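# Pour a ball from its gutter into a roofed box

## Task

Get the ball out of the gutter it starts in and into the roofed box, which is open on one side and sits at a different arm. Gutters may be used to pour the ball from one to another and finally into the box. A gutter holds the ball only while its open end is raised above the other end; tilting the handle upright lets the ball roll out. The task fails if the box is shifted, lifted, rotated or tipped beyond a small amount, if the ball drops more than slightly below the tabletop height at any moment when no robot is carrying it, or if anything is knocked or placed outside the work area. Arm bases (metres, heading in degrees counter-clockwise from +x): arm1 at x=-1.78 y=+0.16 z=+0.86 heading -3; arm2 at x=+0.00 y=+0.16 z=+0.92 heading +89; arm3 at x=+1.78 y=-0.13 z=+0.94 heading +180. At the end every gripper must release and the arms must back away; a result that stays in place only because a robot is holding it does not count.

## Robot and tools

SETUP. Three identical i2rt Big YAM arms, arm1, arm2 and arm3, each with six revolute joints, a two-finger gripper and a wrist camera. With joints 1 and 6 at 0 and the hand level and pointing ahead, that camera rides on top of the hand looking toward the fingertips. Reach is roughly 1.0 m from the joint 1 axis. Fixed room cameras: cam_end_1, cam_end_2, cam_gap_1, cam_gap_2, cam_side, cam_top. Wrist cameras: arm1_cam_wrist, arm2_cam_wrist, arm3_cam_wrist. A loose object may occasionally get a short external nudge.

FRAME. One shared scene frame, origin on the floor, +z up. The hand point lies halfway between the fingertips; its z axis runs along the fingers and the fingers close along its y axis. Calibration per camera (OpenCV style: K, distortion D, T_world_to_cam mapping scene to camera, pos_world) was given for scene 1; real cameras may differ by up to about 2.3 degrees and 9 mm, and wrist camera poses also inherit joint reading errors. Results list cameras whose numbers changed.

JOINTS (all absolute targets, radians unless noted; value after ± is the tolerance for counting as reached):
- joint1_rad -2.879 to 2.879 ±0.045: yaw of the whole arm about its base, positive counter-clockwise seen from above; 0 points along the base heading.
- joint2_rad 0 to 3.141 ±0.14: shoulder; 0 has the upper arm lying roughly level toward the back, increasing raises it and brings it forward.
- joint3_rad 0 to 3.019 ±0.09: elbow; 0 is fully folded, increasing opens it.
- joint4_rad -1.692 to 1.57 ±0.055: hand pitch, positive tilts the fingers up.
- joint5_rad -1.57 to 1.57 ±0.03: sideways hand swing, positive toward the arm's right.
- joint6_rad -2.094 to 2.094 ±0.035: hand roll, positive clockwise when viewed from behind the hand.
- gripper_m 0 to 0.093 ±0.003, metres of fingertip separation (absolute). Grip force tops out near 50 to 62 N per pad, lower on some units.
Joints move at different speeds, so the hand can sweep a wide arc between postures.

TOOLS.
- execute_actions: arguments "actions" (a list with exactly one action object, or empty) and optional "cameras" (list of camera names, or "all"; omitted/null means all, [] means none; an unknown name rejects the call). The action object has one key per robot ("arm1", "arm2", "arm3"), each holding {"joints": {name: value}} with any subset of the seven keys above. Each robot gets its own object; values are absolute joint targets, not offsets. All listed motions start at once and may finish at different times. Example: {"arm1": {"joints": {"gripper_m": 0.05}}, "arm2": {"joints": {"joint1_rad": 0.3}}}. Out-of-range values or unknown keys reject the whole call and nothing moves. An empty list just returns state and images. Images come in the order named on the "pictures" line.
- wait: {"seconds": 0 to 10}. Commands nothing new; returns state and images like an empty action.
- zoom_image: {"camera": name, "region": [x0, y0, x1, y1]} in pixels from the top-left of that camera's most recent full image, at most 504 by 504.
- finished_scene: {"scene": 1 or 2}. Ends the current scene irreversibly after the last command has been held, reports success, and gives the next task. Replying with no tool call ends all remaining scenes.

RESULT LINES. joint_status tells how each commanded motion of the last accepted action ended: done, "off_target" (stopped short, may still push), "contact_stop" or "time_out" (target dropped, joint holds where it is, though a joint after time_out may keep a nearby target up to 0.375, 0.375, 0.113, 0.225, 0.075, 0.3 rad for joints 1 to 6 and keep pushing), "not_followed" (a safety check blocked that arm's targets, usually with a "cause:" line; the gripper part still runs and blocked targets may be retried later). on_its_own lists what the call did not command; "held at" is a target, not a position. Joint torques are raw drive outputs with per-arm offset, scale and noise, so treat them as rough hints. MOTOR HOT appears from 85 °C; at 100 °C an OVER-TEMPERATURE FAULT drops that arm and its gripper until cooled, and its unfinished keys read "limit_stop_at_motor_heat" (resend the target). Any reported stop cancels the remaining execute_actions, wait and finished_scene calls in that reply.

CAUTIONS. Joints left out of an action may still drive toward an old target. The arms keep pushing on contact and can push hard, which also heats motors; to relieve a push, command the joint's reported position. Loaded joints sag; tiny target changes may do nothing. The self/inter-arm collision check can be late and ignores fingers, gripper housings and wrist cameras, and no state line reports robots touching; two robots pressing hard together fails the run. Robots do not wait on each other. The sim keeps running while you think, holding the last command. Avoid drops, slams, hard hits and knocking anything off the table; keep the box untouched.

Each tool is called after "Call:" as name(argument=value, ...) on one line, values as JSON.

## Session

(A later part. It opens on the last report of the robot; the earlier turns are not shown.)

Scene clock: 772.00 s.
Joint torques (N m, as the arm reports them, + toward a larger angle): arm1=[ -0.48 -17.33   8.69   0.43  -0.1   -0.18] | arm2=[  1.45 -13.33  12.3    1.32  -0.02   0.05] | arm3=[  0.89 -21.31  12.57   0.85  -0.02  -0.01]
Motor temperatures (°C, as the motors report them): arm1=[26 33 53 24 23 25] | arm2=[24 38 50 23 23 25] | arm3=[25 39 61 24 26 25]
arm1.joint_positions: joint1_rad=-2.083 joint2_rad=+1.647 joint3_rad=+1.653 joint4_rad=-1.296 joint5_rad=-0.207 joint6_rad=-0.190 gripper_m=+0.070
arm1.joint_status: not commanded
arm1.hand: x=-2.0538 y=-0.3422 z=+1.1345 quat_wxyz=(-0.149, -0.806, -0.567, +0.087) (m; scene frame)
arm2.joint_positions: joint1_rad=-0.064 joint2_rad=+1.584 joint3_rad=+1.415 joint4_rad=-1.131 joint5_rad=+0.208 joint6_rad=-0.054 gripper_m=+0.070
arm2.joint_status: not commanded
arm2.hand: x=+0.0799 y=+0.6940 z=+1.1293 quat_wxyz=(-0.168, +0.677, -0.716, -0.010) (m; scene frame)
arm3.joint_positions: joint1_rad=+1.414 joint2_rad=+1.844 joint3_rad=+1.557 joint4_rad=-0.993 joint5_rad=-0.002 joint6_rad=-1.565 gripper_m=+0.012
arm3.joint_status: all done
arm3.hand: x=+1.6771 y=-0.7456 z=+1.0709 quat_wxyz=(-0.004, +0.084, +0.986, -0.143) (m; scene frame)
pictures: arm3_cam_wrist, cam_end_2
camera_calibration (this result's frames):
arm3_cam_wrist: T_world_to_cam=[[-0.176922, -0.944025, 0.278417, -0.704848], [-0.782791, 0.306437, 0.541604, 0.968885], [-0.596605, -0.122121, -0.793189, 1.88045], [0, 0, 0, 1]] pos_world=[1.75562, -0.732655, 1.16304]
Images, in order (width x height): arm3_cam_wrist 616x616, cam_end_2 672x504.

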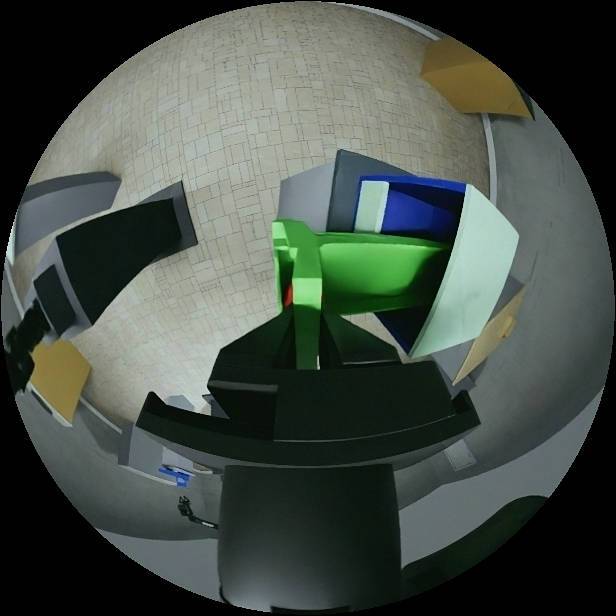

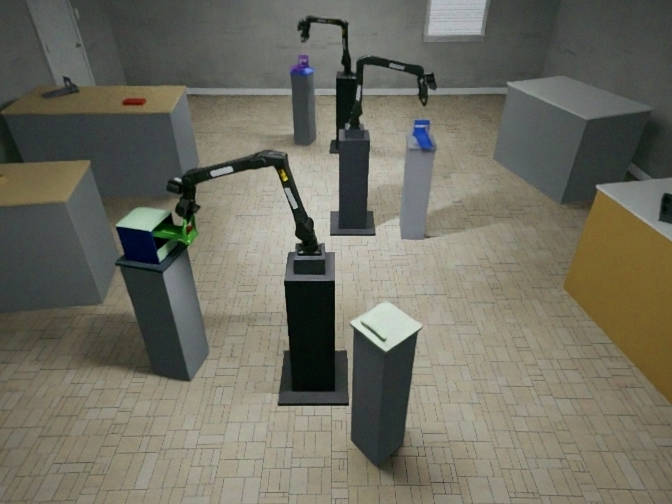

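Call:
execute_actions(actions=[{"arm3":{"joints":{"joint2_rad":1.893,"joint3_rad":1.705,"joint4_rad":-1.02}}}], cameras=["cam_end_2","arm3_cam_wrist"])

Call:
zoom_image(camera="cam_end_2", region=[105,160,255,280])

Scene clock: 786.60 s.
Joint torques (N m, as the arm reports them, + toward a larger angle): arm1=[ -0.4  -17.18   8.7    0.45  -0.11  -0.2 ] | arm2=[  1.37 -13.35  12.28   1.31  -0.02   0.05] | arm3=[  1.43 -22.66  13.44   0.62   0.01   0.  ]
Motor temperatures (°C, as the motors report them): arm1=[26 33 53 24 23 25] | arm2=[24 38 50 23 23 25] | arm3=[25 39 62 24 26 25]
arm1.joint_positions: joint1_rad=-2.083 joint2_rad=+1.647 joint3_rad=+1.653 joint4_rad=-1.296 joint5_rad=-0.207 joint6_rad=-0.190 gripper_m=+0.070
arm1.joint_status: not commanded
arm1.hand: x=-2.0538 y=-0.3422 z=+1.1345 quat_wxyz=(-0.149, -0.806, -0.567, +0.087) (m; scene frame)
arm2.joint_positions: joint1_rad=-0.064 joint2_rad=+1.584 joint3_rad=+1.415 joint4_rad=-1.131 joint5_rad=+0.208 joint6_rad=-0.054 gripper_m=+0.070
arm2.joint_status: not commanded
arm2.hand: x=+0.0799 y=+0.6940 z=+1.1293 quat_wxyz=(-0.168, +0.677, -0.716, -0.010) (m; scene frame)
arm3.joint_positions: joint1_rad=+1.414 joint2_rad=+1.897 joint3_rad=+1.636 joint4_rad=-1.018 joint5_rad=-0.002 joint6_rad=-1.565 gripper_m=+0.012
arm3.joint_status: all done
arm3.hand: x=+1.6737 y=-0.7662 z=+1.0709 quat_wxyz=(-0.004, +0.084, +0.986, -0.143) (m; scene frame)
pictures: arm3_cam_wrist, cam_end_2
camera_calibration (this result's frames):
arm3_cam_wrist: T_world_to_cam=[[-0.176909, -0.943919, 0.278783, -0.725195], [-0.782756, 0.306645, 0.541537, 0.972742], [-0.596654, -0.122417, -0.793106, 1.87567], [0, 0, 0, 1]] pos_world=[1.75225, -0.753198, 1.163]
Images, in order (width x height): arm3_cam_wrist 616x616, cam_end_2 672x504.

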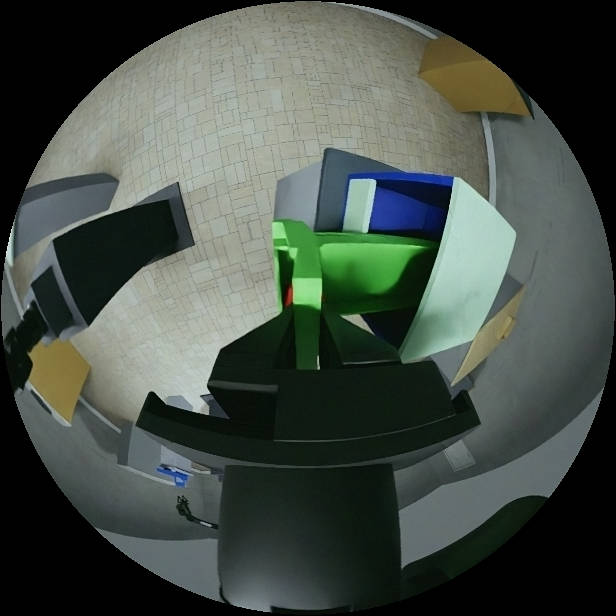

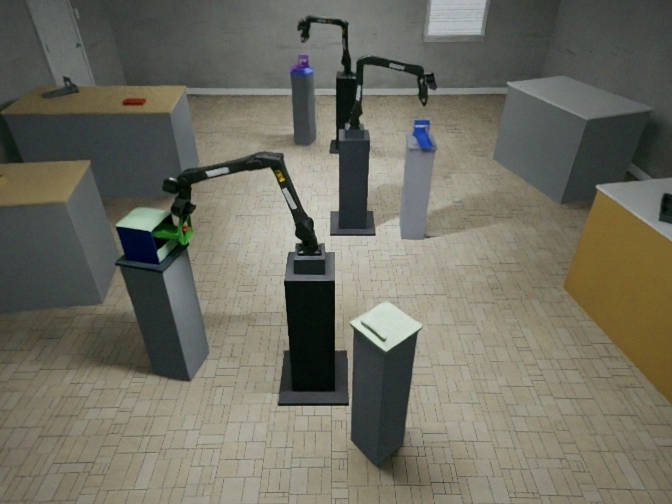

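Region (105, 160, 255, 280) of cam_end_2's 672x504 image, scaled by 3.360, with more detail than that image has; it fills the top 403 rows of this view, and the rest is white.

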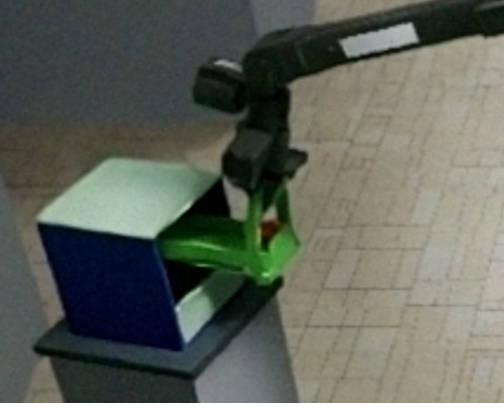

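Call:
execute_actions(actions=[{"arm3":{"joints":{"joint4_rad":-1.12}}}], cameras=["cam_end_2","arm3_cam_wrist"])

Call:
zoom_image(camera="cam_end_2", region=[105,160,255,280])

Scene clock: 795.37 s.
Joint torques (N m, as the arm reports them, + toward a larger angle): arm1=[ -0.51 -17.27   8.67   0.42  -0.1   -0.19] | arm2=[  1.45 -13.26  12.27   1.31  -0.02   0.05] | arm3=[  1.59 -21.94  12.76   0.33   0.01   0.03]
Motor temperatures (°C, as the motors report them): arm1=[26 33 53 24 23 25] | arm2=[24 38 50 23 23 25] | arm3=[25 40 63 24 26 25]
arm1.joint_positions: joint1_rad=-2.083 joint2_rad=+1.647 joint3_rad=+1.653 joint4_rad=-1.296 joint5_rad=-0.207 joint6_rad=-0.190 gripper_m=+0.070
arm1.joint_status: not commanded
arm1.hand: x=-2.0538 y=-0.3422 z=+1.1345 quat_wxyz=(-0.149, -0.806, -0.567, +0.087) (m; scene frame)
arm2.joint_positions: joint1_rad=-0.064 joint2_rad=+1.584 joint3_rad=+1.415 joint4_rad=-1.131 joint5_rad=+0.208 joint6_rad=-0.054 gripper_m=+0.070
arm2.joint_status: not commanded
arm2.hand: x=+0.0799 y=+0.6940 z=+1.1293 quat_wxyz=(-0.168, +0.677, -0.716, -0.010) (m; scene frame)
arm3.joint_positions: joint1_rad=+1.414 joint2_rad=+1.897 joint3_rad=+1.636 joint4_rad=-1.115 joint5_rad=-0.002 joint6_rad=-1.565 gripper_m=+0.012
arm3.joint_status: all done
arm3.hand: x=+1.6775 y=-0.7434 z=+1.0652 quat_wxyz=(-0.001, +0.084, +0.992, -0.096) (m; scene frame)
pictures: arm3_cam_wrist, cam_end_2
camera_calibration (this result's frames):
arm3_cam_wrist: T_world_to_cam=[[-0.179406, -0.966229, 0.184973, -0.613966], [-0.791644, 0.25342, 0.555949, 0.931758], [-0.584049, -0.0466921, -0.810374, 1.92982], [0, 0, 0, 1]] pos_world=[1.75458, -0.73925, 1.15943]
Images, in order (width x height): arm3_cam_wrist 616x616, cam_end_2 672x504.

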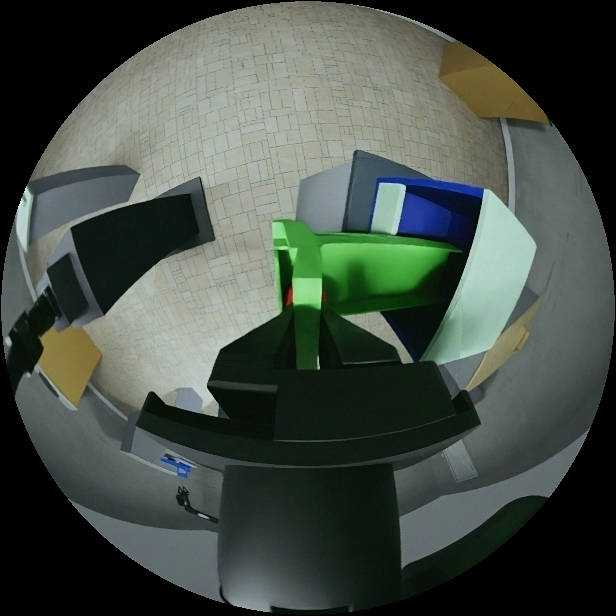

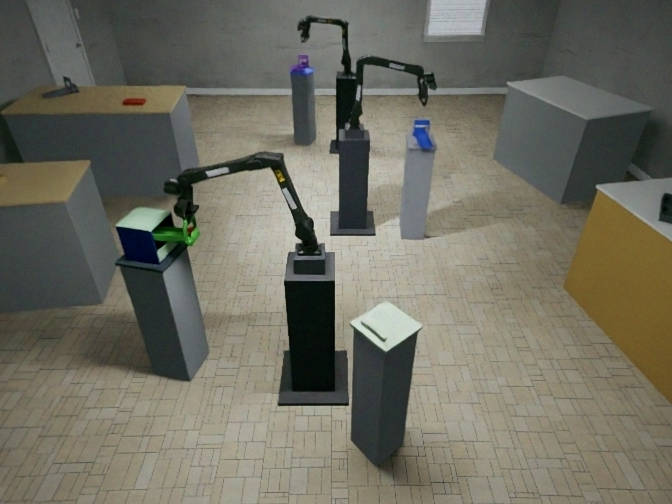

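Region (105, 160, 255, 280) of cam_end_2's 672x504 image, scaled by 3.360, with more detail than that image has; it fills the top 403 rows of this view, and the rest is white.

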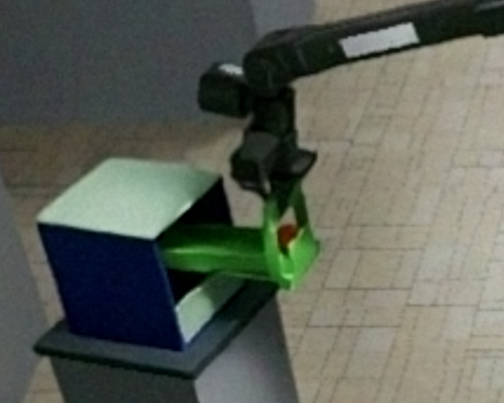

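Call:
execute_actions(actions=[{"arm3":{"joints":{"joint2_rad":1.94,"joint3_rad":1.775,"joint4_rad":-1.215}}}], cameras=["cam_end_2","arm3_cam_wrist"])

Call:
wait(seconds=2)

Call:
zoom_image(camera="cam_end_2", region=[105,160,255,280])

Scene clock: 812.90 s.
Joint torques (N m, as the arm reports them, + toward a larger angle): arm1=[ -0.52 -17.27   8.69   0.42  -0.1   -0.19] | arm2=[  1.39 -13.37  12.29   1.29  -0.02   0.05] | arm3=[  1.13 -21.23  12.26   0.3    0.06  -0.08]
Motor temperatures (°C, as the motors report them): arm1=[26 33 53 24 23 25] | arm2=[24 38 50 23 23 25] | arm3=[25 40 63 24 26 25]
arm1.joint_positions: joint1_rad=-2.083 joint2_rad=+1.647 joint3_rad=+1.653 joint4_rad=-1.296 joint5_rad=-0.207 joint6_rad=-0.190 gripper_m=+0.070
arm1.joint_status: not commanded
arm1.hand: x=-2.0538 y=-0.3422 z=+1.1345 quat_wxyz=(-0.149, -0.806, -0.567, +0.087) (m; scene frame)
arm2.joint_positions: joint1_rad=-0.064 joint2_rad=+1.584 joint3_rad=+1.415 joint4_rad=-1.131 joint5_rad=+0.208 joint6_rad=-0.054 gripper_m=+0.070
arm2.joint_status: not commanded
arm2.hand: x=+0.0799 y=+0.6940 z=+1.1293 quat_wxyz=(-0.168, +0.677, -0.716, -0.010) (m; scene frame)
arm3.joint_positions: joint1_rad=+1.414 joint2_rad=+1.934 joint3_rad=+1.711 joint4_rad=-1.208 joint5_rad=-0.002 joint6_rad=-1.565 gripper_m=+0.012
arm3.joint_status: all done
arm3.hand: x=+1.6771 y=-0.7458 z=+1.0698 quat_wxyz=(+0.002, +0.084, +0.994, -0.068) (m; scene frame)
pictures: arm3_cam_wrist, cam_end_2
camera_calibration (this result's frames):
arm3_cam_wrist: T_world_to_cam=[[-0.180171, -0.975058, 0.129618, -0.563197], [-0.796869, 0.221942, 0.56191, 0.908388], [-0.576662, -0.00204911, -0.81698, 1.96111], [0, 0, 0, 1]] pos_world=[1.75329, -0.74674, 1.16475]
Images, in order (width x height): arm3_cam_wrist 616x616, cam_end_2 672x504.

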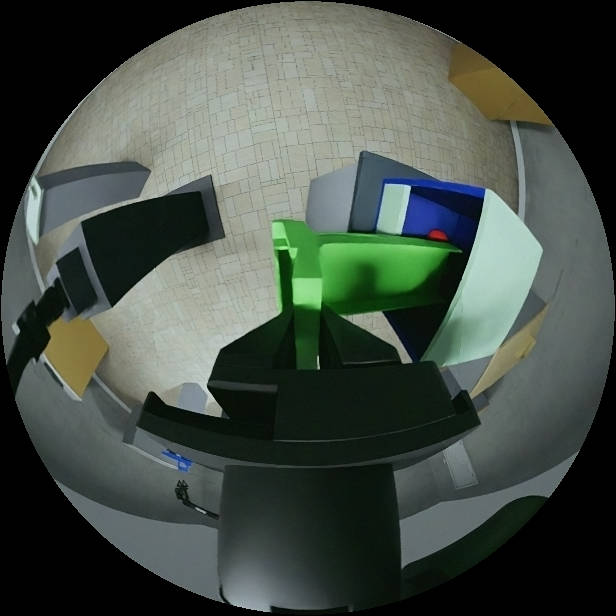

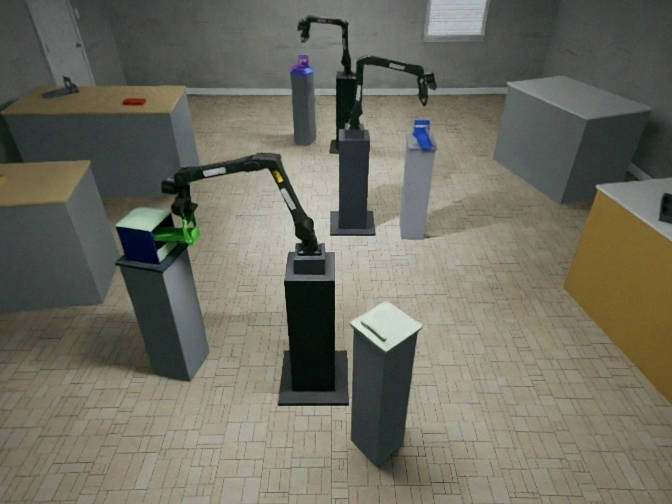

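Scene clock: 814.90 s.
Joint torques (N m, as the arm reports them, + toward a larger angle): arm1=[ -0.42 -17.24   8.65   0.42  -0.11  -0.19] | arm2=[  1.49 -13.41  12.29   1.32  -0.02   0.05] | arm3=[  0.94 -21.31  12.49   0.07   0.03  -0.01]
Motor temperatures (°C, as the motors report them): arm1=[26 33 53 24 23 25] | arm2=[24 38 50 23 23 25] | arm3=[25 40 63 24 26 25]
arm1.joint_positions: joint1_rad=-2.083 joint2_rad=+1.647 joint3_rad=+1.653 joint4_rad=-1.296 joint5_rad=-0.207 joint6_rad=-0.190 gripper_m=+0.070
arm1.joint_status: not commanded
arm1.hand: x=-2.0538 y=-0.3422 z=+1.1345 quat_wxyz=(-0.149, -0.806, -0.567, +0.087) (m; scene frame)
arm2.joint_positions: joint1_rad=-0.064 joint2_rad=+1.584 joint3_rad=+1.415 joint4_rad=-1.131 joint5_rad=+0.208 joint6_rad=-0.054 gripper_m=+0.070
arm2.joint_status: not commanded
arm2.hand: x=+0.0799 y=+0.6940 z=+1.1293 quat_wxyz=(-0.168, +0.677, -0.716, -0.010) (m; scene frame)
arm3.joint_positions: joint1_rad=+1.414 joint2_rad=+1.934 joint3_rad=+1.711 joint4_rad=-1.208 joint5_rad=-0.002 joint6_rad=-1.565 gripper_m=+0.012
arm3.joint_status: all done
arm3.hand: x=+1.6771 y=-0.7458 z=+1.0698 quat_wxyz=(+0.002, +0.084, +0.994, -0.068) (m; scene frame)
wait: 2.00 s; at rest by 0.27 s
pictures: arm1_cam_wrist, arm2_cam_wrist, arm3_cam_wrist, cam_end_1, cam_end_2, cam_gap_1, cam_gap_2, cam_side, cam_top
camera_calibration (this result's frames):
arm1_cam_wrist: T_world_to_cam=[[-0.940862, 0.3125, -0.130852, -1.67884], [0.265932, 0.920515, 0.286239, 0.543263], [0.209901, 0.234514, -0.949181, 1.71686], [0, 0, 0, 1]] pos_world=[-2.0844, -0.378073, 1.25443]
arm2_cam_wrist: T_world_to_cam=[[0.976294, -0.0793184, 0.20139, -0.249974], [-0.145145, -0.930144, 0.33729, 0.283451], [0.160569, -0.358525, -0.919607, 1.39939], [0, 0, 0, 1]] pos_world=[0.0604921, 0.745539, 1.24162]
arm3_cam_wrist: T_world_to_cam=[[-0.180171, -0.975058, 0.129618, -0.563197], [-0.796869, 0.221942, 0.56191, 0.908388], [-0.576662, -0.00204911, -0.81698, 1.96111], [0, 0, 0, 1]] pos_world=[1.75329, -0.74674, 1.16475]
Images, in order (width x height): arm1_cam_wrist 616x616, arm2_cam_wrist 616x616, arm3_cam_wrist 616x616, cam_end_1 672x504, cam_end_2 672x504, cam_gap_1 672x504, cam_gap_2 672x504, cam_side 672x504, cam_top 672x504.

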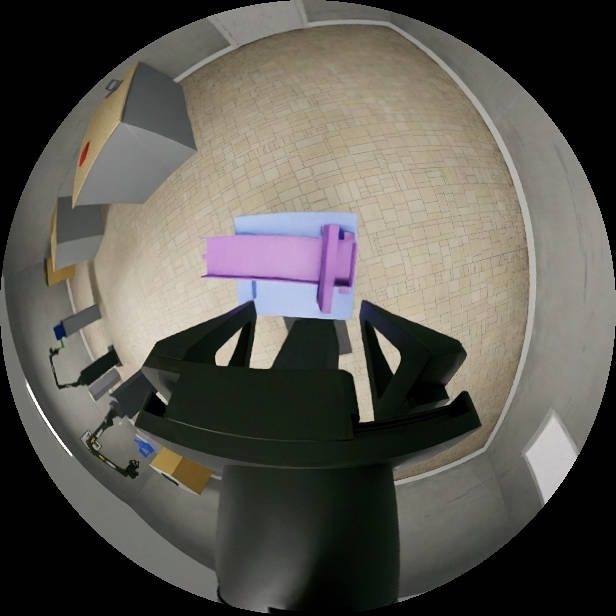

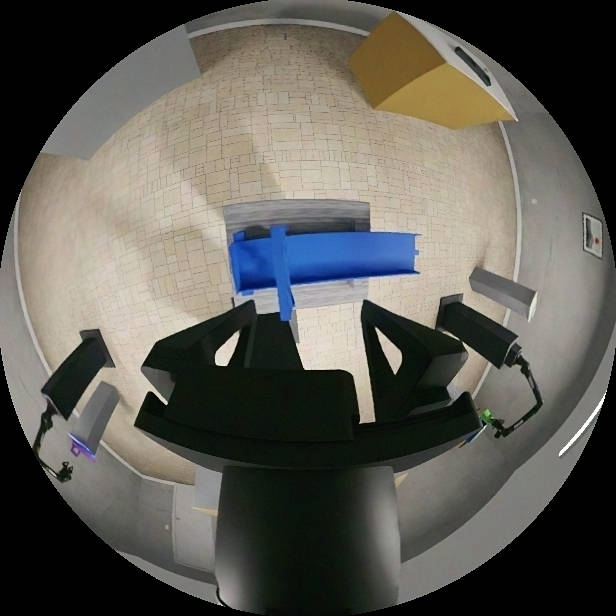

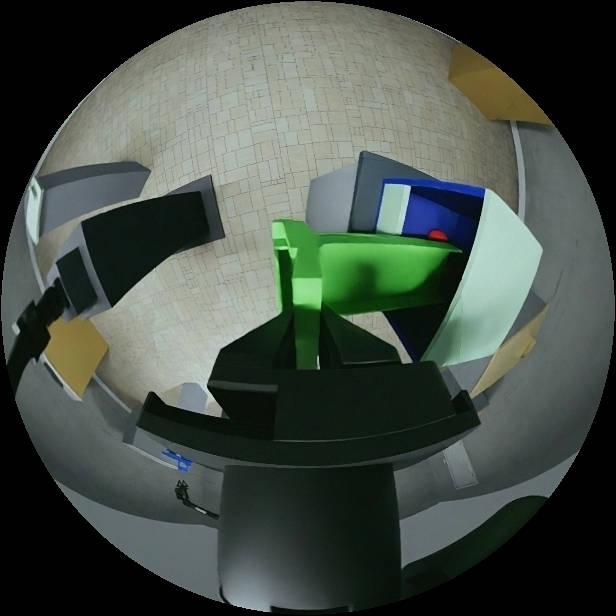

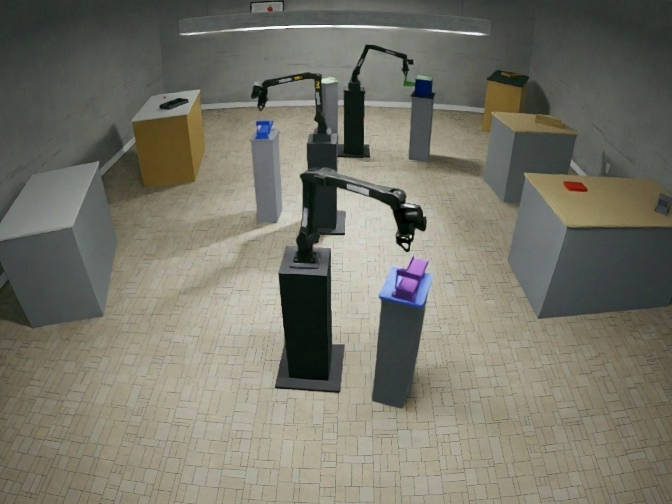

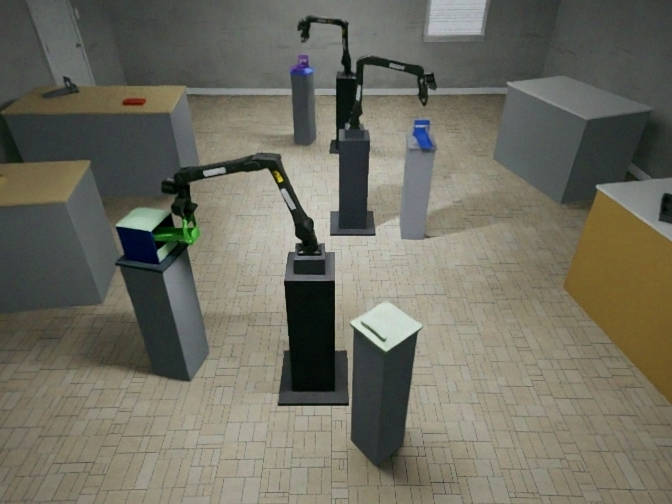

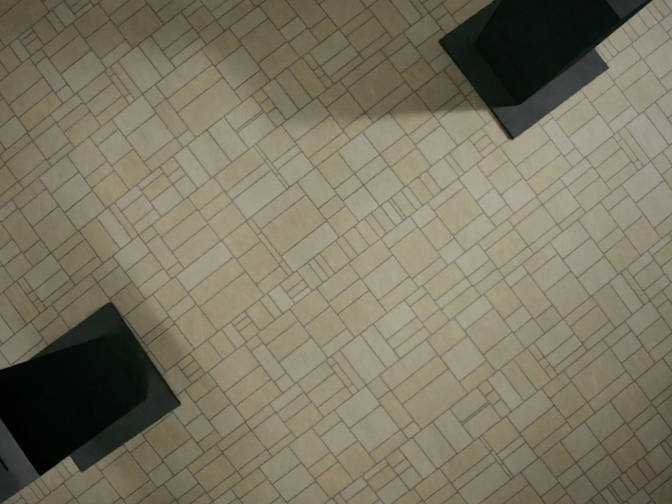

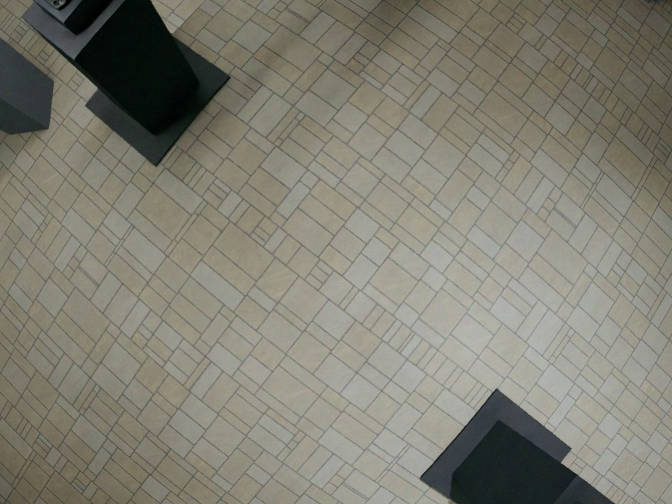

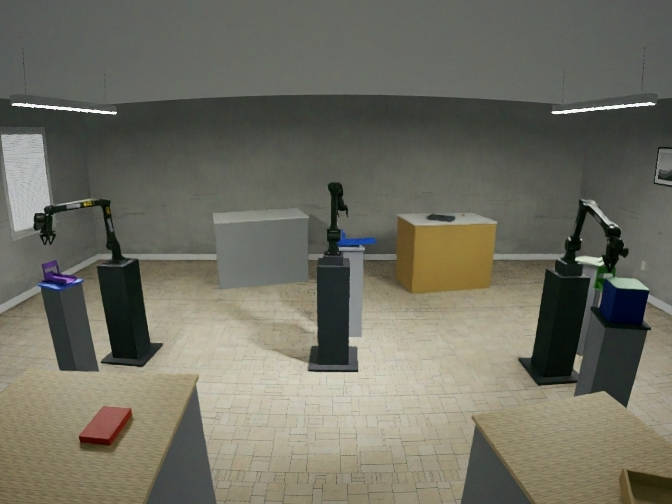

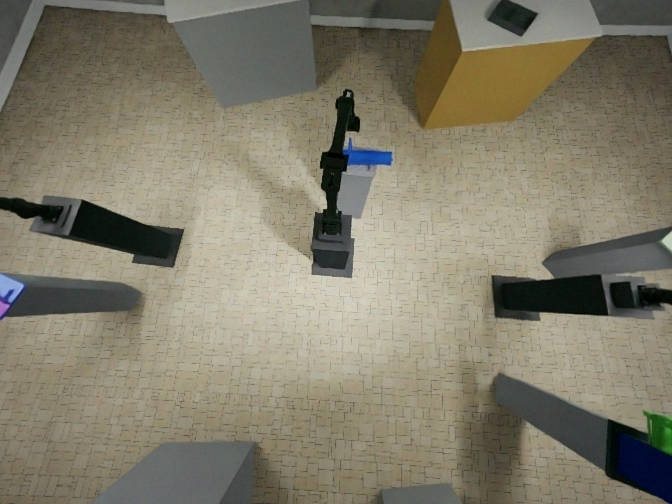

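Region (105, 160, 255, 280) of cam_end_2's 672x504 image, scaled by 3.360, with more detail than that image has; it fills the top 403 rows of this view, and the rest is white.

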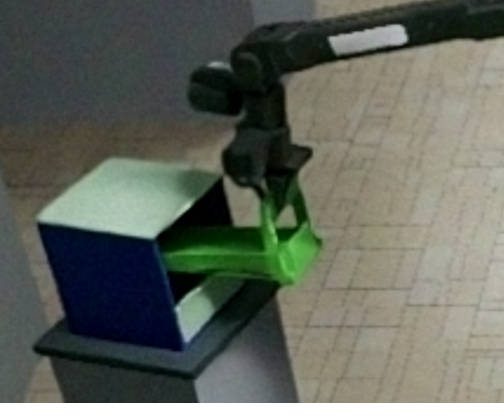

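Call:
execute_actions(actions=[{"arm3":{"joints":{"joint2_rad":1.88,"joint3_rad":1.62,"joint4_rad":-1.08}}}], cameras=[])

Call:
execute_actions(actions=[{"arm3":{"joints":{"joint2_rad":1.80,"joint3_rad":1.50,"joint4_rad":-1.04}}}], cameras=["cam_end_2"])

Call:
zoom_image(camera="cam_end_2", region=[105,160,255,280])

Scene clock: 825.40 s.
Joint torques (N m, as the arm reports them, + toward a larger angle): arm1=[ -0.54 -17.29   8.68   0.42  -0.11  -0.19] | arm2=[  1.4  -13.41  12.29   1.31  -0.02   0.05] | arm3=[  0.99 -22.64   8.54   1.08   0.06   0.03]
Motor temperatures (°C, as the motors report them): arm1=[26 33 53 24 23 25] | arm2=[24 38 50 23 23 25] | arm3=[25 40 63 24 26 25]
arm1.joint_positions: joint1_rad=-2.083 joint2_rad=+1.647 joint3_rad=+1.653 joint4_rad=-1.296 joint5_rad=-0.207 joint6_rad=-0.190 gripper_m=+0.070
arm1.joint_status: not commanded
arm1.hand: x=-2.0538 y=-0.3422 z=+1.1345 quat_wxyz=(-0.149, -0.806, -0.567, +0.087) (m; scene frame)
arm2.joint_positions: joint1_rad=-0.064 joint2_rad=+1.584 joint3_rad=+1.415 joint4_rad=-1.131 joint5_rad=+0.208 joint6_rad=-0.054 gripper_m=+0.070
arm2.joint_status: not commanded
arm2.hand: x=+0.0799 y=+0.6940 z=+1.1293 quat_wxyz=(-0.168, +0.677, -0.716, -0.010) (m; scene frame)
arm3.joint_positions: joint1_rad=+1.414 joint2_rad=+1.905 joint3_rad=+1.610 joint4_rad=-1.096 joint5_rad=-0.002 joint6_rad=-1.565 gripper_m=+0.012
arm3.joint_status: all done
arm3.hand: x=+1.6784 y=-0.7390 z=+1.0505 quat_wxyz=(+0.000, +0.084, +0.993, -0.088) (m; scene frame)
pictures: none
No camera images: the call's "cameras" was empty. Leave "cameras" out to get every camera's image.

Scene clock: 826.17 s.
Joint torques (N m, as the arm reports them, + toward a larger angle): arm1=[ -0.54 -17.17   8.69   0.45  -0.1   -0.19] | arm2=[  1.43 -13.35  12.29   1.33  -0.02   0.05] | arm3=[  1.22 -21.56   8.12   0.91   0.01  -0.01]
Motor temperatures (°C, as the motors report them): arm1=[26 33 53 24 23 25] | arm2=[24 38 50 23 23 25] | arm3=[25 40 62 24 26 25]
arm1.joint_positions: joint1_rad=-2.083 joint2_rad=+1.647 joint3_rad=+1.653 joint4_rad=-1.296 joint5_rad=-0.207 joint6_rad=-0.190 gripper_m=+0.070
arm1.joint_status: not commanded
arm1.hand: x=-2.0538 y=-0.3422 z=+1.1345 quat_wxyz=(-0.149, -0.806, -0.567, +0.087) (m; scene frame)
arm2.joint_positions: joint1_rad=-0.064 joint2_rad=+1.584 joint3_rad=+1.415 joint4_rad=-1.131 joint5_rad=+0.208 joint6_rad=-0.054 gripper_m=+0.070
arm2.joint_status: not commanded
arm2.hand: x=+0.0799 y=+0.6940 z=+1.1293 quat_wxyz=(-0.168, +0.677, -0.716, -0.010) (m; scene frame)
arm3.joint_positions: joint1_rad=+1.414 joint2_rad=+1.825 joint3_rad=+1.494 joint4_rad=-1.054 joint5_rad=-0.002 joint6_rad=-1.565 gripper_m=+0.012
arm3.joint_status: all done
arm3.hand: x=+1.6832 y=-0.7094 z=+1.0521 quat_wxyz=(+0.000, +0.084, +0.992, -0.091) (m; scene frame)
pictures: cam_end_2
Images, in order (width x height): cam_end_2 672x504.

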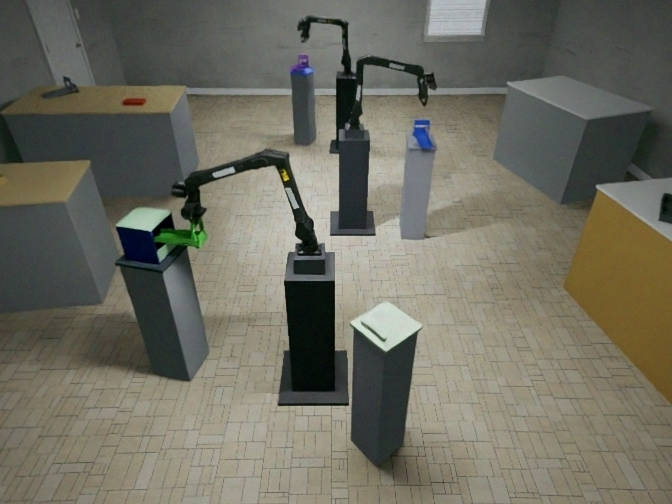

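Region (105, 160, 255, 280) of cam_end_2's 672x504 image, scaled by 3.360, with more detail than that image has; it fills the top 403 rows of this view, and the rest is white.

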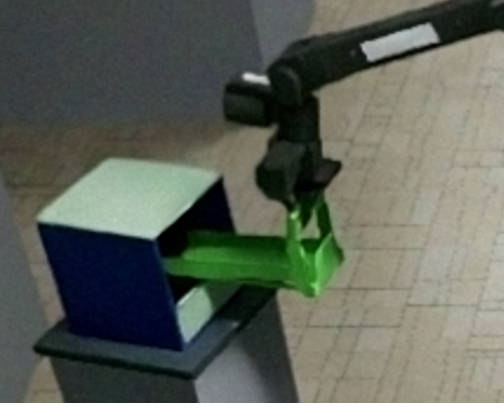

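Call:
execute_actions(actions=[{"arm3":{"joints":{"joint2_rad":1.73,"joint3_rad":1.44,"joint4_rad":-0.99}}}], cameras=[])

Call:
execute_actions(actions=[{"arm3":{"joints":{"joint2_rad":1.64,"joint3_rad":1.32,"joint4_rad":-0.96}}}], cameras=["cam_end_2"])

Call:
zoom_image(camera="cam_end_2", region=[105,160,255,280])

Scene clock: 833.77 s.
Joint torques (N m, as the arm reports them, + toward a larger angle): arm1=[ -0.51 -17.2    8.7    0.42  -0.11  -0.19] | arm2=[  1.45 -13.33  12.27   1.3   -0.01   0.05] | arm3=[  2.05 -20.3    8.71   1.11   0.01   0.  ]
Motor temperatures (°C, as the motors report them): arm1=[26 33 53 24 23 25] | arm2=[24 38 50 23 23 25] | arm3=[25 41 59 24 26 25]
arm1.joint_positions: joint1_rad=-2.083 joint2_rad=+1.647 joint3_rad=+1.653 joint4_rad=-1.296 joint5_rad=-0.207 joint6_rad=-0.190 gripper_m=+0.070
arm1.joint_status: not commanded
arm1.hand: x=-2.0538 y=-0.3422 z=+1.1345 quat_wxyz=(-0.149, -0.806, -0.567, +0.087) (m; scene frame)
arm2.joint_positions: joint1_rad=-0.064 joint2_rad=+1.584 joint3_rad=+1.415 joint4_rad=-1.131 joint5_rad=+0.208 joint6_rad=-0.054 gripper_m=+0.070
arm2.joint_status: not commanded
arm2.hand: x=+0.0799 y=+0.6940 z=+1.1293 quat_wxyz=(-0.168, +0.677, -0.716, -0.010) (m; scene frame)
arm3.joint_positions: joint1_rad=+1.414 joint2_rad=+1.752 joint3_rad=+1.431 joint4_rad=-1.007 joint5_rad=-0.002 joint6_rad=-1.565 gripper_m=+0.012
arm3.joint_status: all done
arm3.hand: x=+1.6848 y=-0.6984 z=+1.0692 quat_wxyz=(-0.002, +0.084, +0.989, -0.119) (m; scene frame)
pictures: none
No camera images: the call's "cameras" was empty. Leave "cameras" out to get every camera's image.

Scene clock: 834.57 s.
Joint torques (N m, as the arm reports them, + toward a larger angle): arm1=[ -0.44 -17.41   8.67   0.43  -0.11  -0.2 ] | arm2=[  1.46 -13.33  12.27   1.3   -0.02   0.05] | arm3=[  1.06 -17.58   8.59   1.15  -0.02   0.01]
Motor temperatures (°C, as the motors report them): arm1=[26 33 53 24 23 25] | arm2=[24 38 50 23 23 25] | arm3=[25 40 59 24 26 25]
arm1.joint_positions: joint1_rad=-2.083 joint2_rad=+1.647 joint3_rad=+1.653 joint4_rad=-1.296 joint5_rad=-0.207 joint6_rad=-0.190 gripper_m=+0.070
arm1.joint_status: not commanded
arm1.hand: x=-2.0538 y=-0.3422 z=+1.1345 quat_wxyz=(-0.149, -0.806, -0.567, +0.087) (m; scene frame)
arm2.joint_positions: joint1_rad=-0.064 joint2_rad=+1.584 joint3_rad=+1.415 joint4_rad=-1.131 joint5_rad=+0.208 joint6_rad=-0.054 gripper_m=+0.070
arm2.joint_status: not commanded
arm2.hand: x=+0.0799 y=+0.6940 z=+1.1293 quat_wxyz=(-0.168, +0.677, -0.716, -0.010) (m; scene frame)
arm3.joint_positions: joint1_rad=+1.414 joint2_rad=+1.661 joint3_rad=+1.312 joint4_rad=-0.973 joint5_rad=-0.002 joint6_rad=-1.565 gripper_m=+0.012
arm3.joint_status: all done
arm3.hand: x=+1.6905 y=-0.6635 z=+1.0706 quat_wxyz=(-0.003, +0.084, +0.989, -0.122) (m; scene frame)
pictures: cam_end_2
Images, in order (width x height): cam_end_2 672x504.

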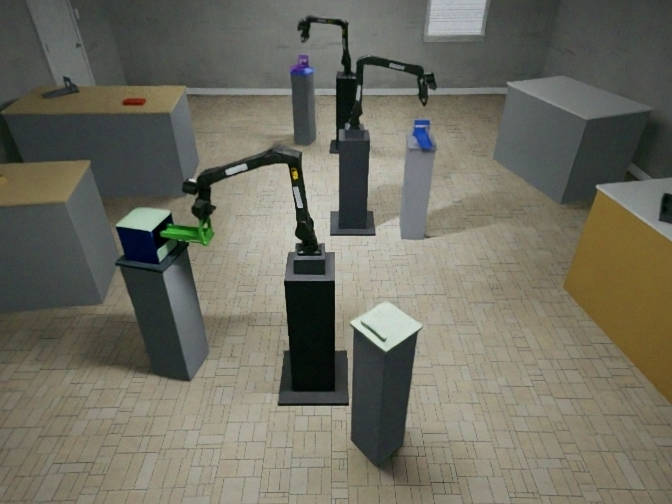

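Region (105, 160, 255, 280) of cam_end_2's 672x504 image, scaled by 3.360, with more detail than that image has; it fills the top 403 rows of this view, and the rest is white.

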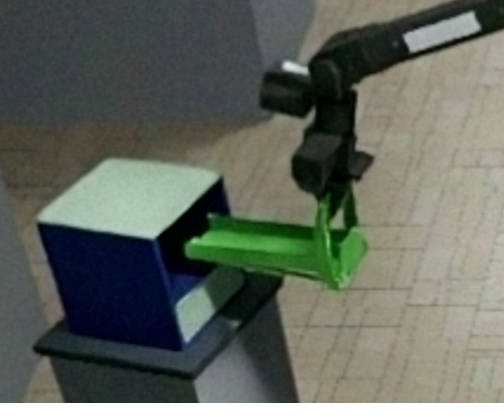

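One more retreat step, then clear.

Call:
execute_actions(actions=[{"arm3":{"joints":{"joint2_rad":1.52,"joint3_rad":1.17,"joint4_rad":-0.95}}}], cameras=[])

Call:
execute_actions(actions=[{"arm3":{"joints":{"joint2_rad":1.38,"joint3_rad":1.01,"joint4_rad":-0.92}}}], cameras=["cam_end_2"])

Scene clock: 841.17 s.
Joint torques (N m, as the arm reports them, + toward a larger angle): arm1=[ -0.32 -17.23   8.66   0.45  -0.1   -0.19] | arm2=[  1.44 -13.33  12.3    1.31  -0.02   0.05] | arm3=[  1.23 -15.94   8.46   0.52  -0.02   0.03]
Motor temperatures (°C, as the motors report them): arm1=[26 33 53 24 23 25] | arm2=[24 38 50 23 23 25] | arm3=[25 40 58 24 26 25]
arm1.joint_positions: joint1_rad=-2.083 joint2_rad=+1.647 joint3_rad=+1.653 joint4_rad=-1.296 joint5_rad=-0.207 joint6_rad=-0.190 gripper_m=+0.070
arm1.joint_status: not commanded
arm1.hand: x=-2.0538 y=-0.3422 z=+1.1345 quat_wxyz=(-0.149, -0.806, -0.567, +0.087) (m; scene frame)
arm2.joint_positions: joint1_rad=-0.064 joint2_rad=+1.584 joint3_rad=+1.415 joint4_rad=-1.131 joint5_rad=+0.208 joint6_rad=-0.054 gripper_m=+0.070
arm2.joint_status: not commanded
arm2.hand: x=+0.0799 y=+0.6940 z=+1.1293 quat_wxyz=(-0.168, +0.677, -0.716, -0.010) (m; scene frame)
arm3.joint_positions: joint1_rad=+1.414 joint2_rad=+1.534 joint3_rad=+1.163 joint4_rad=-0.960 joint5_rad=-0.002 joint6_rad=-1.565 gripper_m=+0.012
arm3.joint_status: all done
arm3.hand: x=+1.6990 y=-0.6113 z=+1.0723 quat_wxyz=(-0.002, +0.084, +0.989, -0.118) (m; scene frame)
pictures: none
No camera images: the call's "cameras" was empty. Leave "cameras" out to get every camera's image.

Scene clock: 842.33 s.
Joint torques (N m, as the arm reports them, + toward a larger angle): arm1=[ -0.38 -17.24   8.66   0.45  -0.1   -0.19] | arm2=[  1.47 -13.34  12.3    1.32  -0.02   0.05] | arm3=[  0.61 -12.87   8.44   0.88   0.04   0.06]
Motor temperatures (°C, as the motors report them): arm1=[26 33 53 24 23 25] | arm2=[24 38 50 23 23 25] | arm3=[25 40 58 24 26 25]
arm1.joint_positions: joint1_rad=-2.083 joint2_rad=+1.647 joint3_rad=+1.653 joint4_rad=-1.296 joint5_rad=-0.207 joint6_rad=-0.190 gripper_m=+0.070
arm1.joint_status: not commanded
arm1.hand: x=-2.0538 y=-0.3422 z=+1.1345 quat_wxyz=(-0.149, -0.806, -0.567, +0.087) (m; scene frame)
arm2.joint_positions: joint1_rad=-0.064 joint2_rad=+1.584 joint3_rad=+1.415 joint4_rad=-1.131 joint5_rad=+0.208 joint6_rad=-0.054 gripper_m=+0.070
arm2.joint_status: not commanded
arm2.hand: x=+0.0799 y=+0.6940 z=+1.1293 quat_wxyz=(-0.168, +0.677, -0.716, -0.010) (m; scene frame)
arm3.joint_positions: joint1_rad=+1.414 joint2_rad=+1.391 joint3_rad=+1.001 joint4_rad=-0.931 joint5_rad=-0.002 joint6_rad=-1.565 gripper_m=+0.012
arm3.joint_status: all done
arm3.hand: x=+1.7080 y=-0.5568 z=+1.0703 quat_wxyz=(-0.003, +0.084, +0.989, -0.123) (m; scene frame)
pictures: cam_end_2
Images, in order (width x height): cam_end_2 672x504.

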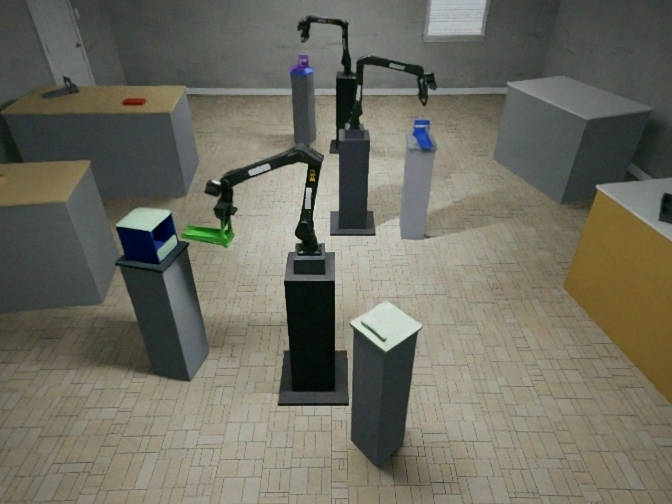

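Call:
execute_actions(actions=[{"arm3":{"joints":{"joint1_rad":0.6,"joint5_rad":0.208,"joint6_rad":0.174}}}], cameras=["cam_end_2"])

Call:
execute_actions(actions=[{"arm3":{"joints":{"joint1_rad":-2.289,"joint2_rad":1.79,"joint3_rad":1.60,"joint4_rad":-1.111,"joint5_rad":0.208,"joint6_rad":0.174}}}], cameras=["cam_end_2","arm3_cam_wrist"])

Scene clock: 881.07 s.
Joint torques (N m, as the arm reports them, + toward a larger angle): arm1=[ -0.52 -17.24   8.67   0.48  -0.1   -0.19] | arm2=[  1.48 -13.37  12.29   1.29  -0.02   0.04] | arm3=[  0.06 -12.48   8.12   1.     0.24   0.27]
Motor temperatures (°C, as the motors report them): arm1=[26 33 53 24 23 25] | arm2=[24 37 50 23 23 25] | arm3=[25 37 55 24 26 25]
arm1.joint_positions: joint1_rad=-2.083 joint2_rad=+1.647 joint3_rad=+1.653 joint4_rad=-1.296 joint5_rad=-0.207 joint6_rad=-0.190 gripper_m=+0.070
arm1.joint_status: not commanded
arm1.hand: x=-2.0538 y=-0.3422 z=+1.1345 quat_wxyz=(-0.149, -0.806, -0.567, +0.087) (m; scene frame)
arm2.joint_positions: joint1_rad=-0.064 joint2_rad=+1.584 joint3_rad=+1.415 joint4_rad=-1.131 joint5_rad=+0.208 joint6_rad=-0.054 gripper_m=+0.070
arm2.joint_status: not commanded
arm2.hand: x=+0.0799 y=+0.6940 z=+1.1293 quat_wxyz=(-0.168, +0.677, -0.716, -0.010) (m; scene frame)
arm3.joint_positions: joint1_rad=+0.602 joint2_rad=+1.391 joint3_rad=+1.001 joint4_rad=-0.930 joint5_rad=+0.206 joint6_rad=+0.165 gripper_m=+0.012
arm3.joint_status: all done
arm3.hand: x=+1.3990 y=-0.3418 z=+1.0703 quat_wxyz=(-0.048, +0.968, +0.199, -0.147) (m; scene frame)
pictures: cam_end_2
Images, in order (width x height): cam_end_2 672x504.

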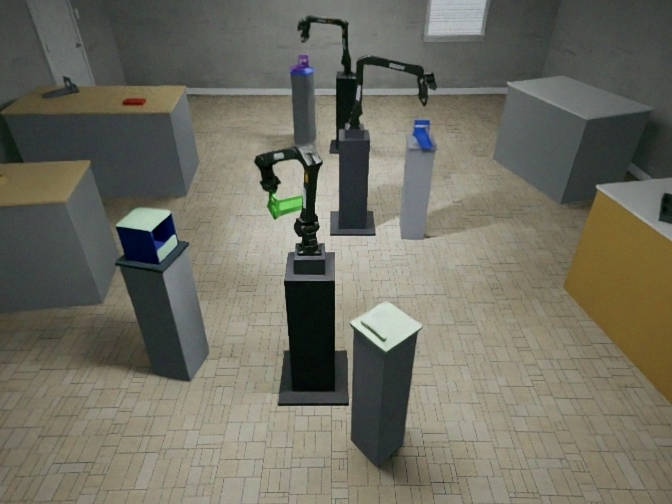

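Scene clock: 883.57 s.
Joint torques (N m, as the arm reports them, + toward a larger angle): arm1=[ -0.58 -17.26   8.66   0.43  -0.1   -0.19] | arm2=[  1.49 -13.34  12.28   1.32  -0.02   0.05] | arm3=[  1.16 -23.08   9.81   0.54   0.27   0.14]
Motor temperatures (°C, as the motors report them): arm1=[26 33 53 24 23 25] | arm2=[24 37 50 23 23 25] | arm3=[25 37 55 24 26 25]
arm1.joint_positions: joint1_rad=-2.083 joint2_rad=+1.647 joint3_rad=+1.653 joint4_rad=-1.296 joint5_rad=-0.207 joint6_rad=-0.190 gripper_m=+0.070
arm1.joint_status: not commanded
arm1.hand: x=-2.0538 y=-0.3422 z=+1.1345 quat_wxyz=(-0.149, -0.806, -0.567, +0.087) (m; scene frame)
arm2.joint_positions: joint1_rad=-0.064 joint2_rad=+1.584 joint3_rad=+1.415 joint4_rad=-1.131 joint5_rad=+0.208 joint6_rad=-0.054 gripper_m=+0.070
arm2.joint_status: not commanded
arm2.hand: x=+0.0799 y=+0.6940 z=+1.1293 quat_wxyz=(-0.168, +0.677, -0.716, -0.010) (m; scene frame)
arm3.joint_positions: joint1_rad=-2.298 joint2_rad=+1.821 joint3_rad=+1.575 joint4_rad=-1.103 joint5_rad=+0.207 joint6_rad=+0.167 gripper_m=+0.012
arm3.joint_status: all done
arm3.hand: x=+2.2094 y=+0.2983 z=+1.0972 quat_wxyz=(-0.152, +0.314, -0.936, +0.038) (m; scene frame)
pictures: arm3_cam_wrist, cam_end_2
camera_calibration (this result's frames):
arm3_cam_wrist: T_world_to_cam=[[0.568511, -0.807162, 0.159011, -1.18932], [-0.799358, -0.496288, 0.338712, 1.55007], [-0.194481, -0.319669, -0.927356, 1.6641], [0, 0, 0, 1]] pos_world=[2.23884, 0.34127, 1.2073]
Images, in order (width x height): arm3_cam_wrist 616x616, cam_end_2 672x504.

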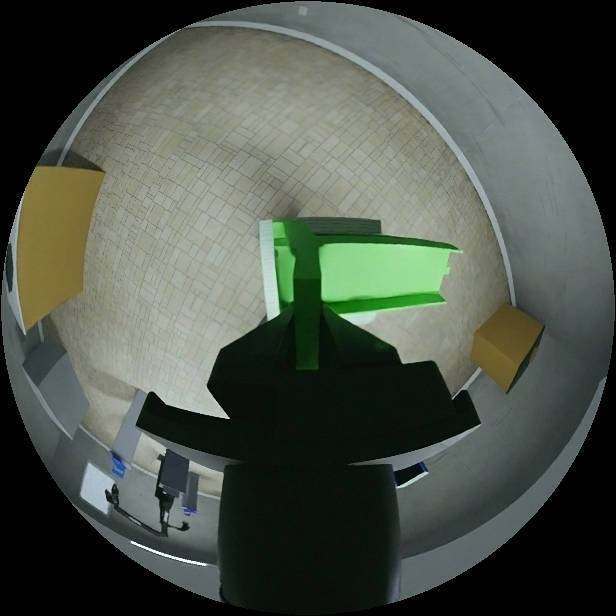

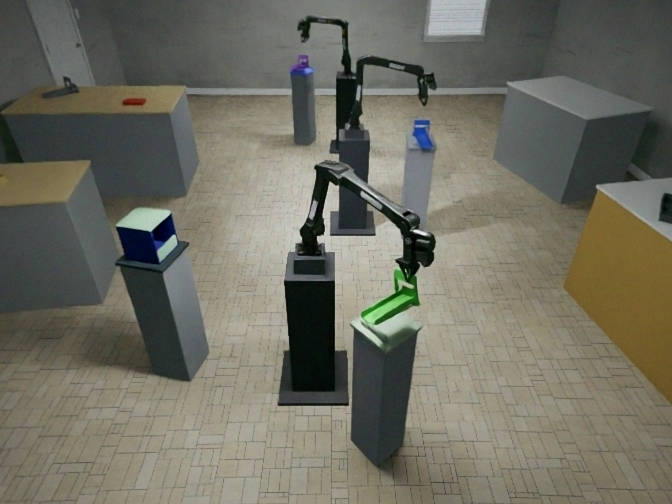

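Call:
execute_actions(actions=[{"arm3":{"joints":{"joint1_rad":-2.28,"joint2_rad":1.95,"joint3_rad":1.555,"joint4_rad":-1.115}}}], cameras=["cam_end_2","arm3_cam_wrist"])

Call:
zoom_image(camera="cam_end_2", region=[330,240,470,370])

Scene clock: 889.27 s.
Joint torques (N m, as the arm reports them, + toward a larger angle): arm1=[ -0.47 -17.36   8.7    0.42  -0.1   -0.19] | arm2=[  1.44 -13.32  12.29   1.32  -0.02   0.05] | arm3=[  1.71 -23.22   8.69   0.18   0.27   0.15]
Motor temperatures (°C, as the motors report them): arm1=[26 33 53 24 23 25] | arm2=[24 37 50 23 23 25] | arm3=[25 38 56 24 26 25]
arm1.joint_positions: joint1_rad=-2.083 joint2_rad=+1.647 joint3_rad=+1.653 joint4_rad=-1.296 joint5_rad=-0.207 joint6_rad=-0.190 gripper_m=+0.070
arm1.joint_status: not commanded
arm1.hand: x=-2.0538 y=-0.3422 z=+1.1345 quat_wxyz=(-0.149, -0.806, -0.567, +0.087) (m; scene frame)
arm2.joint_positions: joint1_rad=-0.064 joint2_rad=+1.584 joint3_rad=+1.415 joint4_rad=-1.131 joint5_rad=+0.208 joint6_rad=-0.054 gripper_m=+0.070
arm2.joint_status: not commanded
arm2.hand: x=+0.0799 y=+0.6940 z=+1.1293 quat_wxyz=(-0.168, +0.677, -0.716, -0.010) (m; scene frame)
arm3.joint_positions: joint1_rad=-2.291 joint2_rad=+1.978 joint3_rad=+1.537 joint4_rad=-1.108 joint5_rad=+0.206 joint6_rad=+0.167 gripper_m=+0.012
arm3.joint_status: all done
arm3.hand: x=+2.1945 y=+0.2863 z=+0.9923 quat_wxyz=(-0.066, +0.329, -0.938, +0.086) (m; scene frame)
pictures: arm3_cam_wrist, cam_end_2
camera_calibration (this result's frames):
arm3_cam_wrist: T_world_to_cam=[[0.596239, -0.777723, 0.199112, -1.28296], [-0.740522, -0.437011, 0.510538, 1.25119], [-0.310043, -0.45185, -0.836484, 1.76135], [0, 0, 0, 1]] pos_world=[2.23758, 0.344863, 1.09001]
Images, in order (width x height): arm3_cam_wrist 616x616, cam_end_2 672x504.

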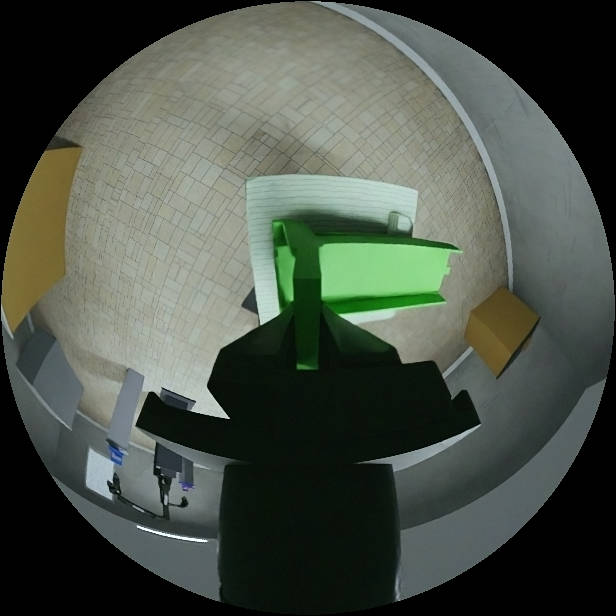

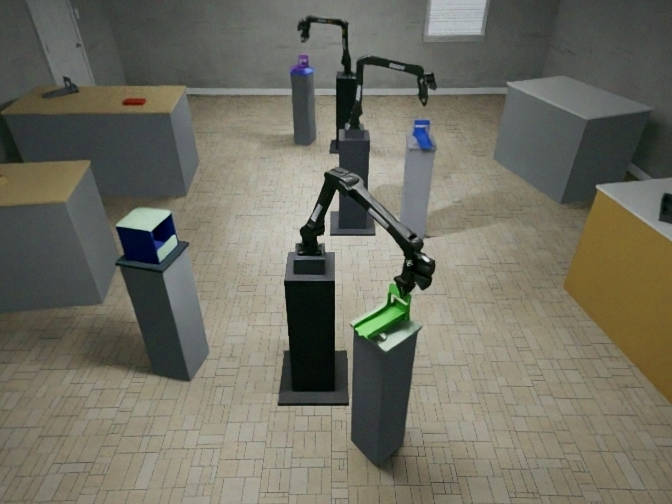

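Region (330, 240, 470, 370) of cam_end_2's 672x504 image, scaled by 3.600, with more detail than that image has; it fills the top 468 rows of this view, and the rest is white.

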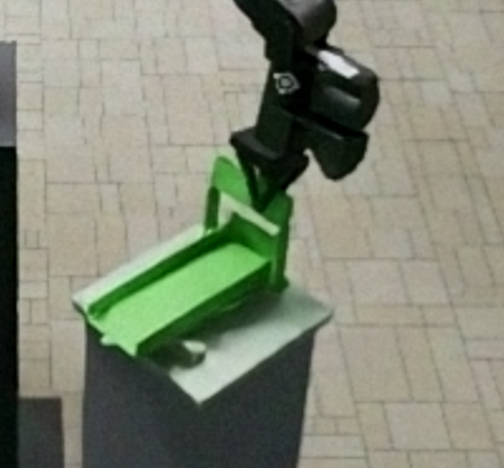

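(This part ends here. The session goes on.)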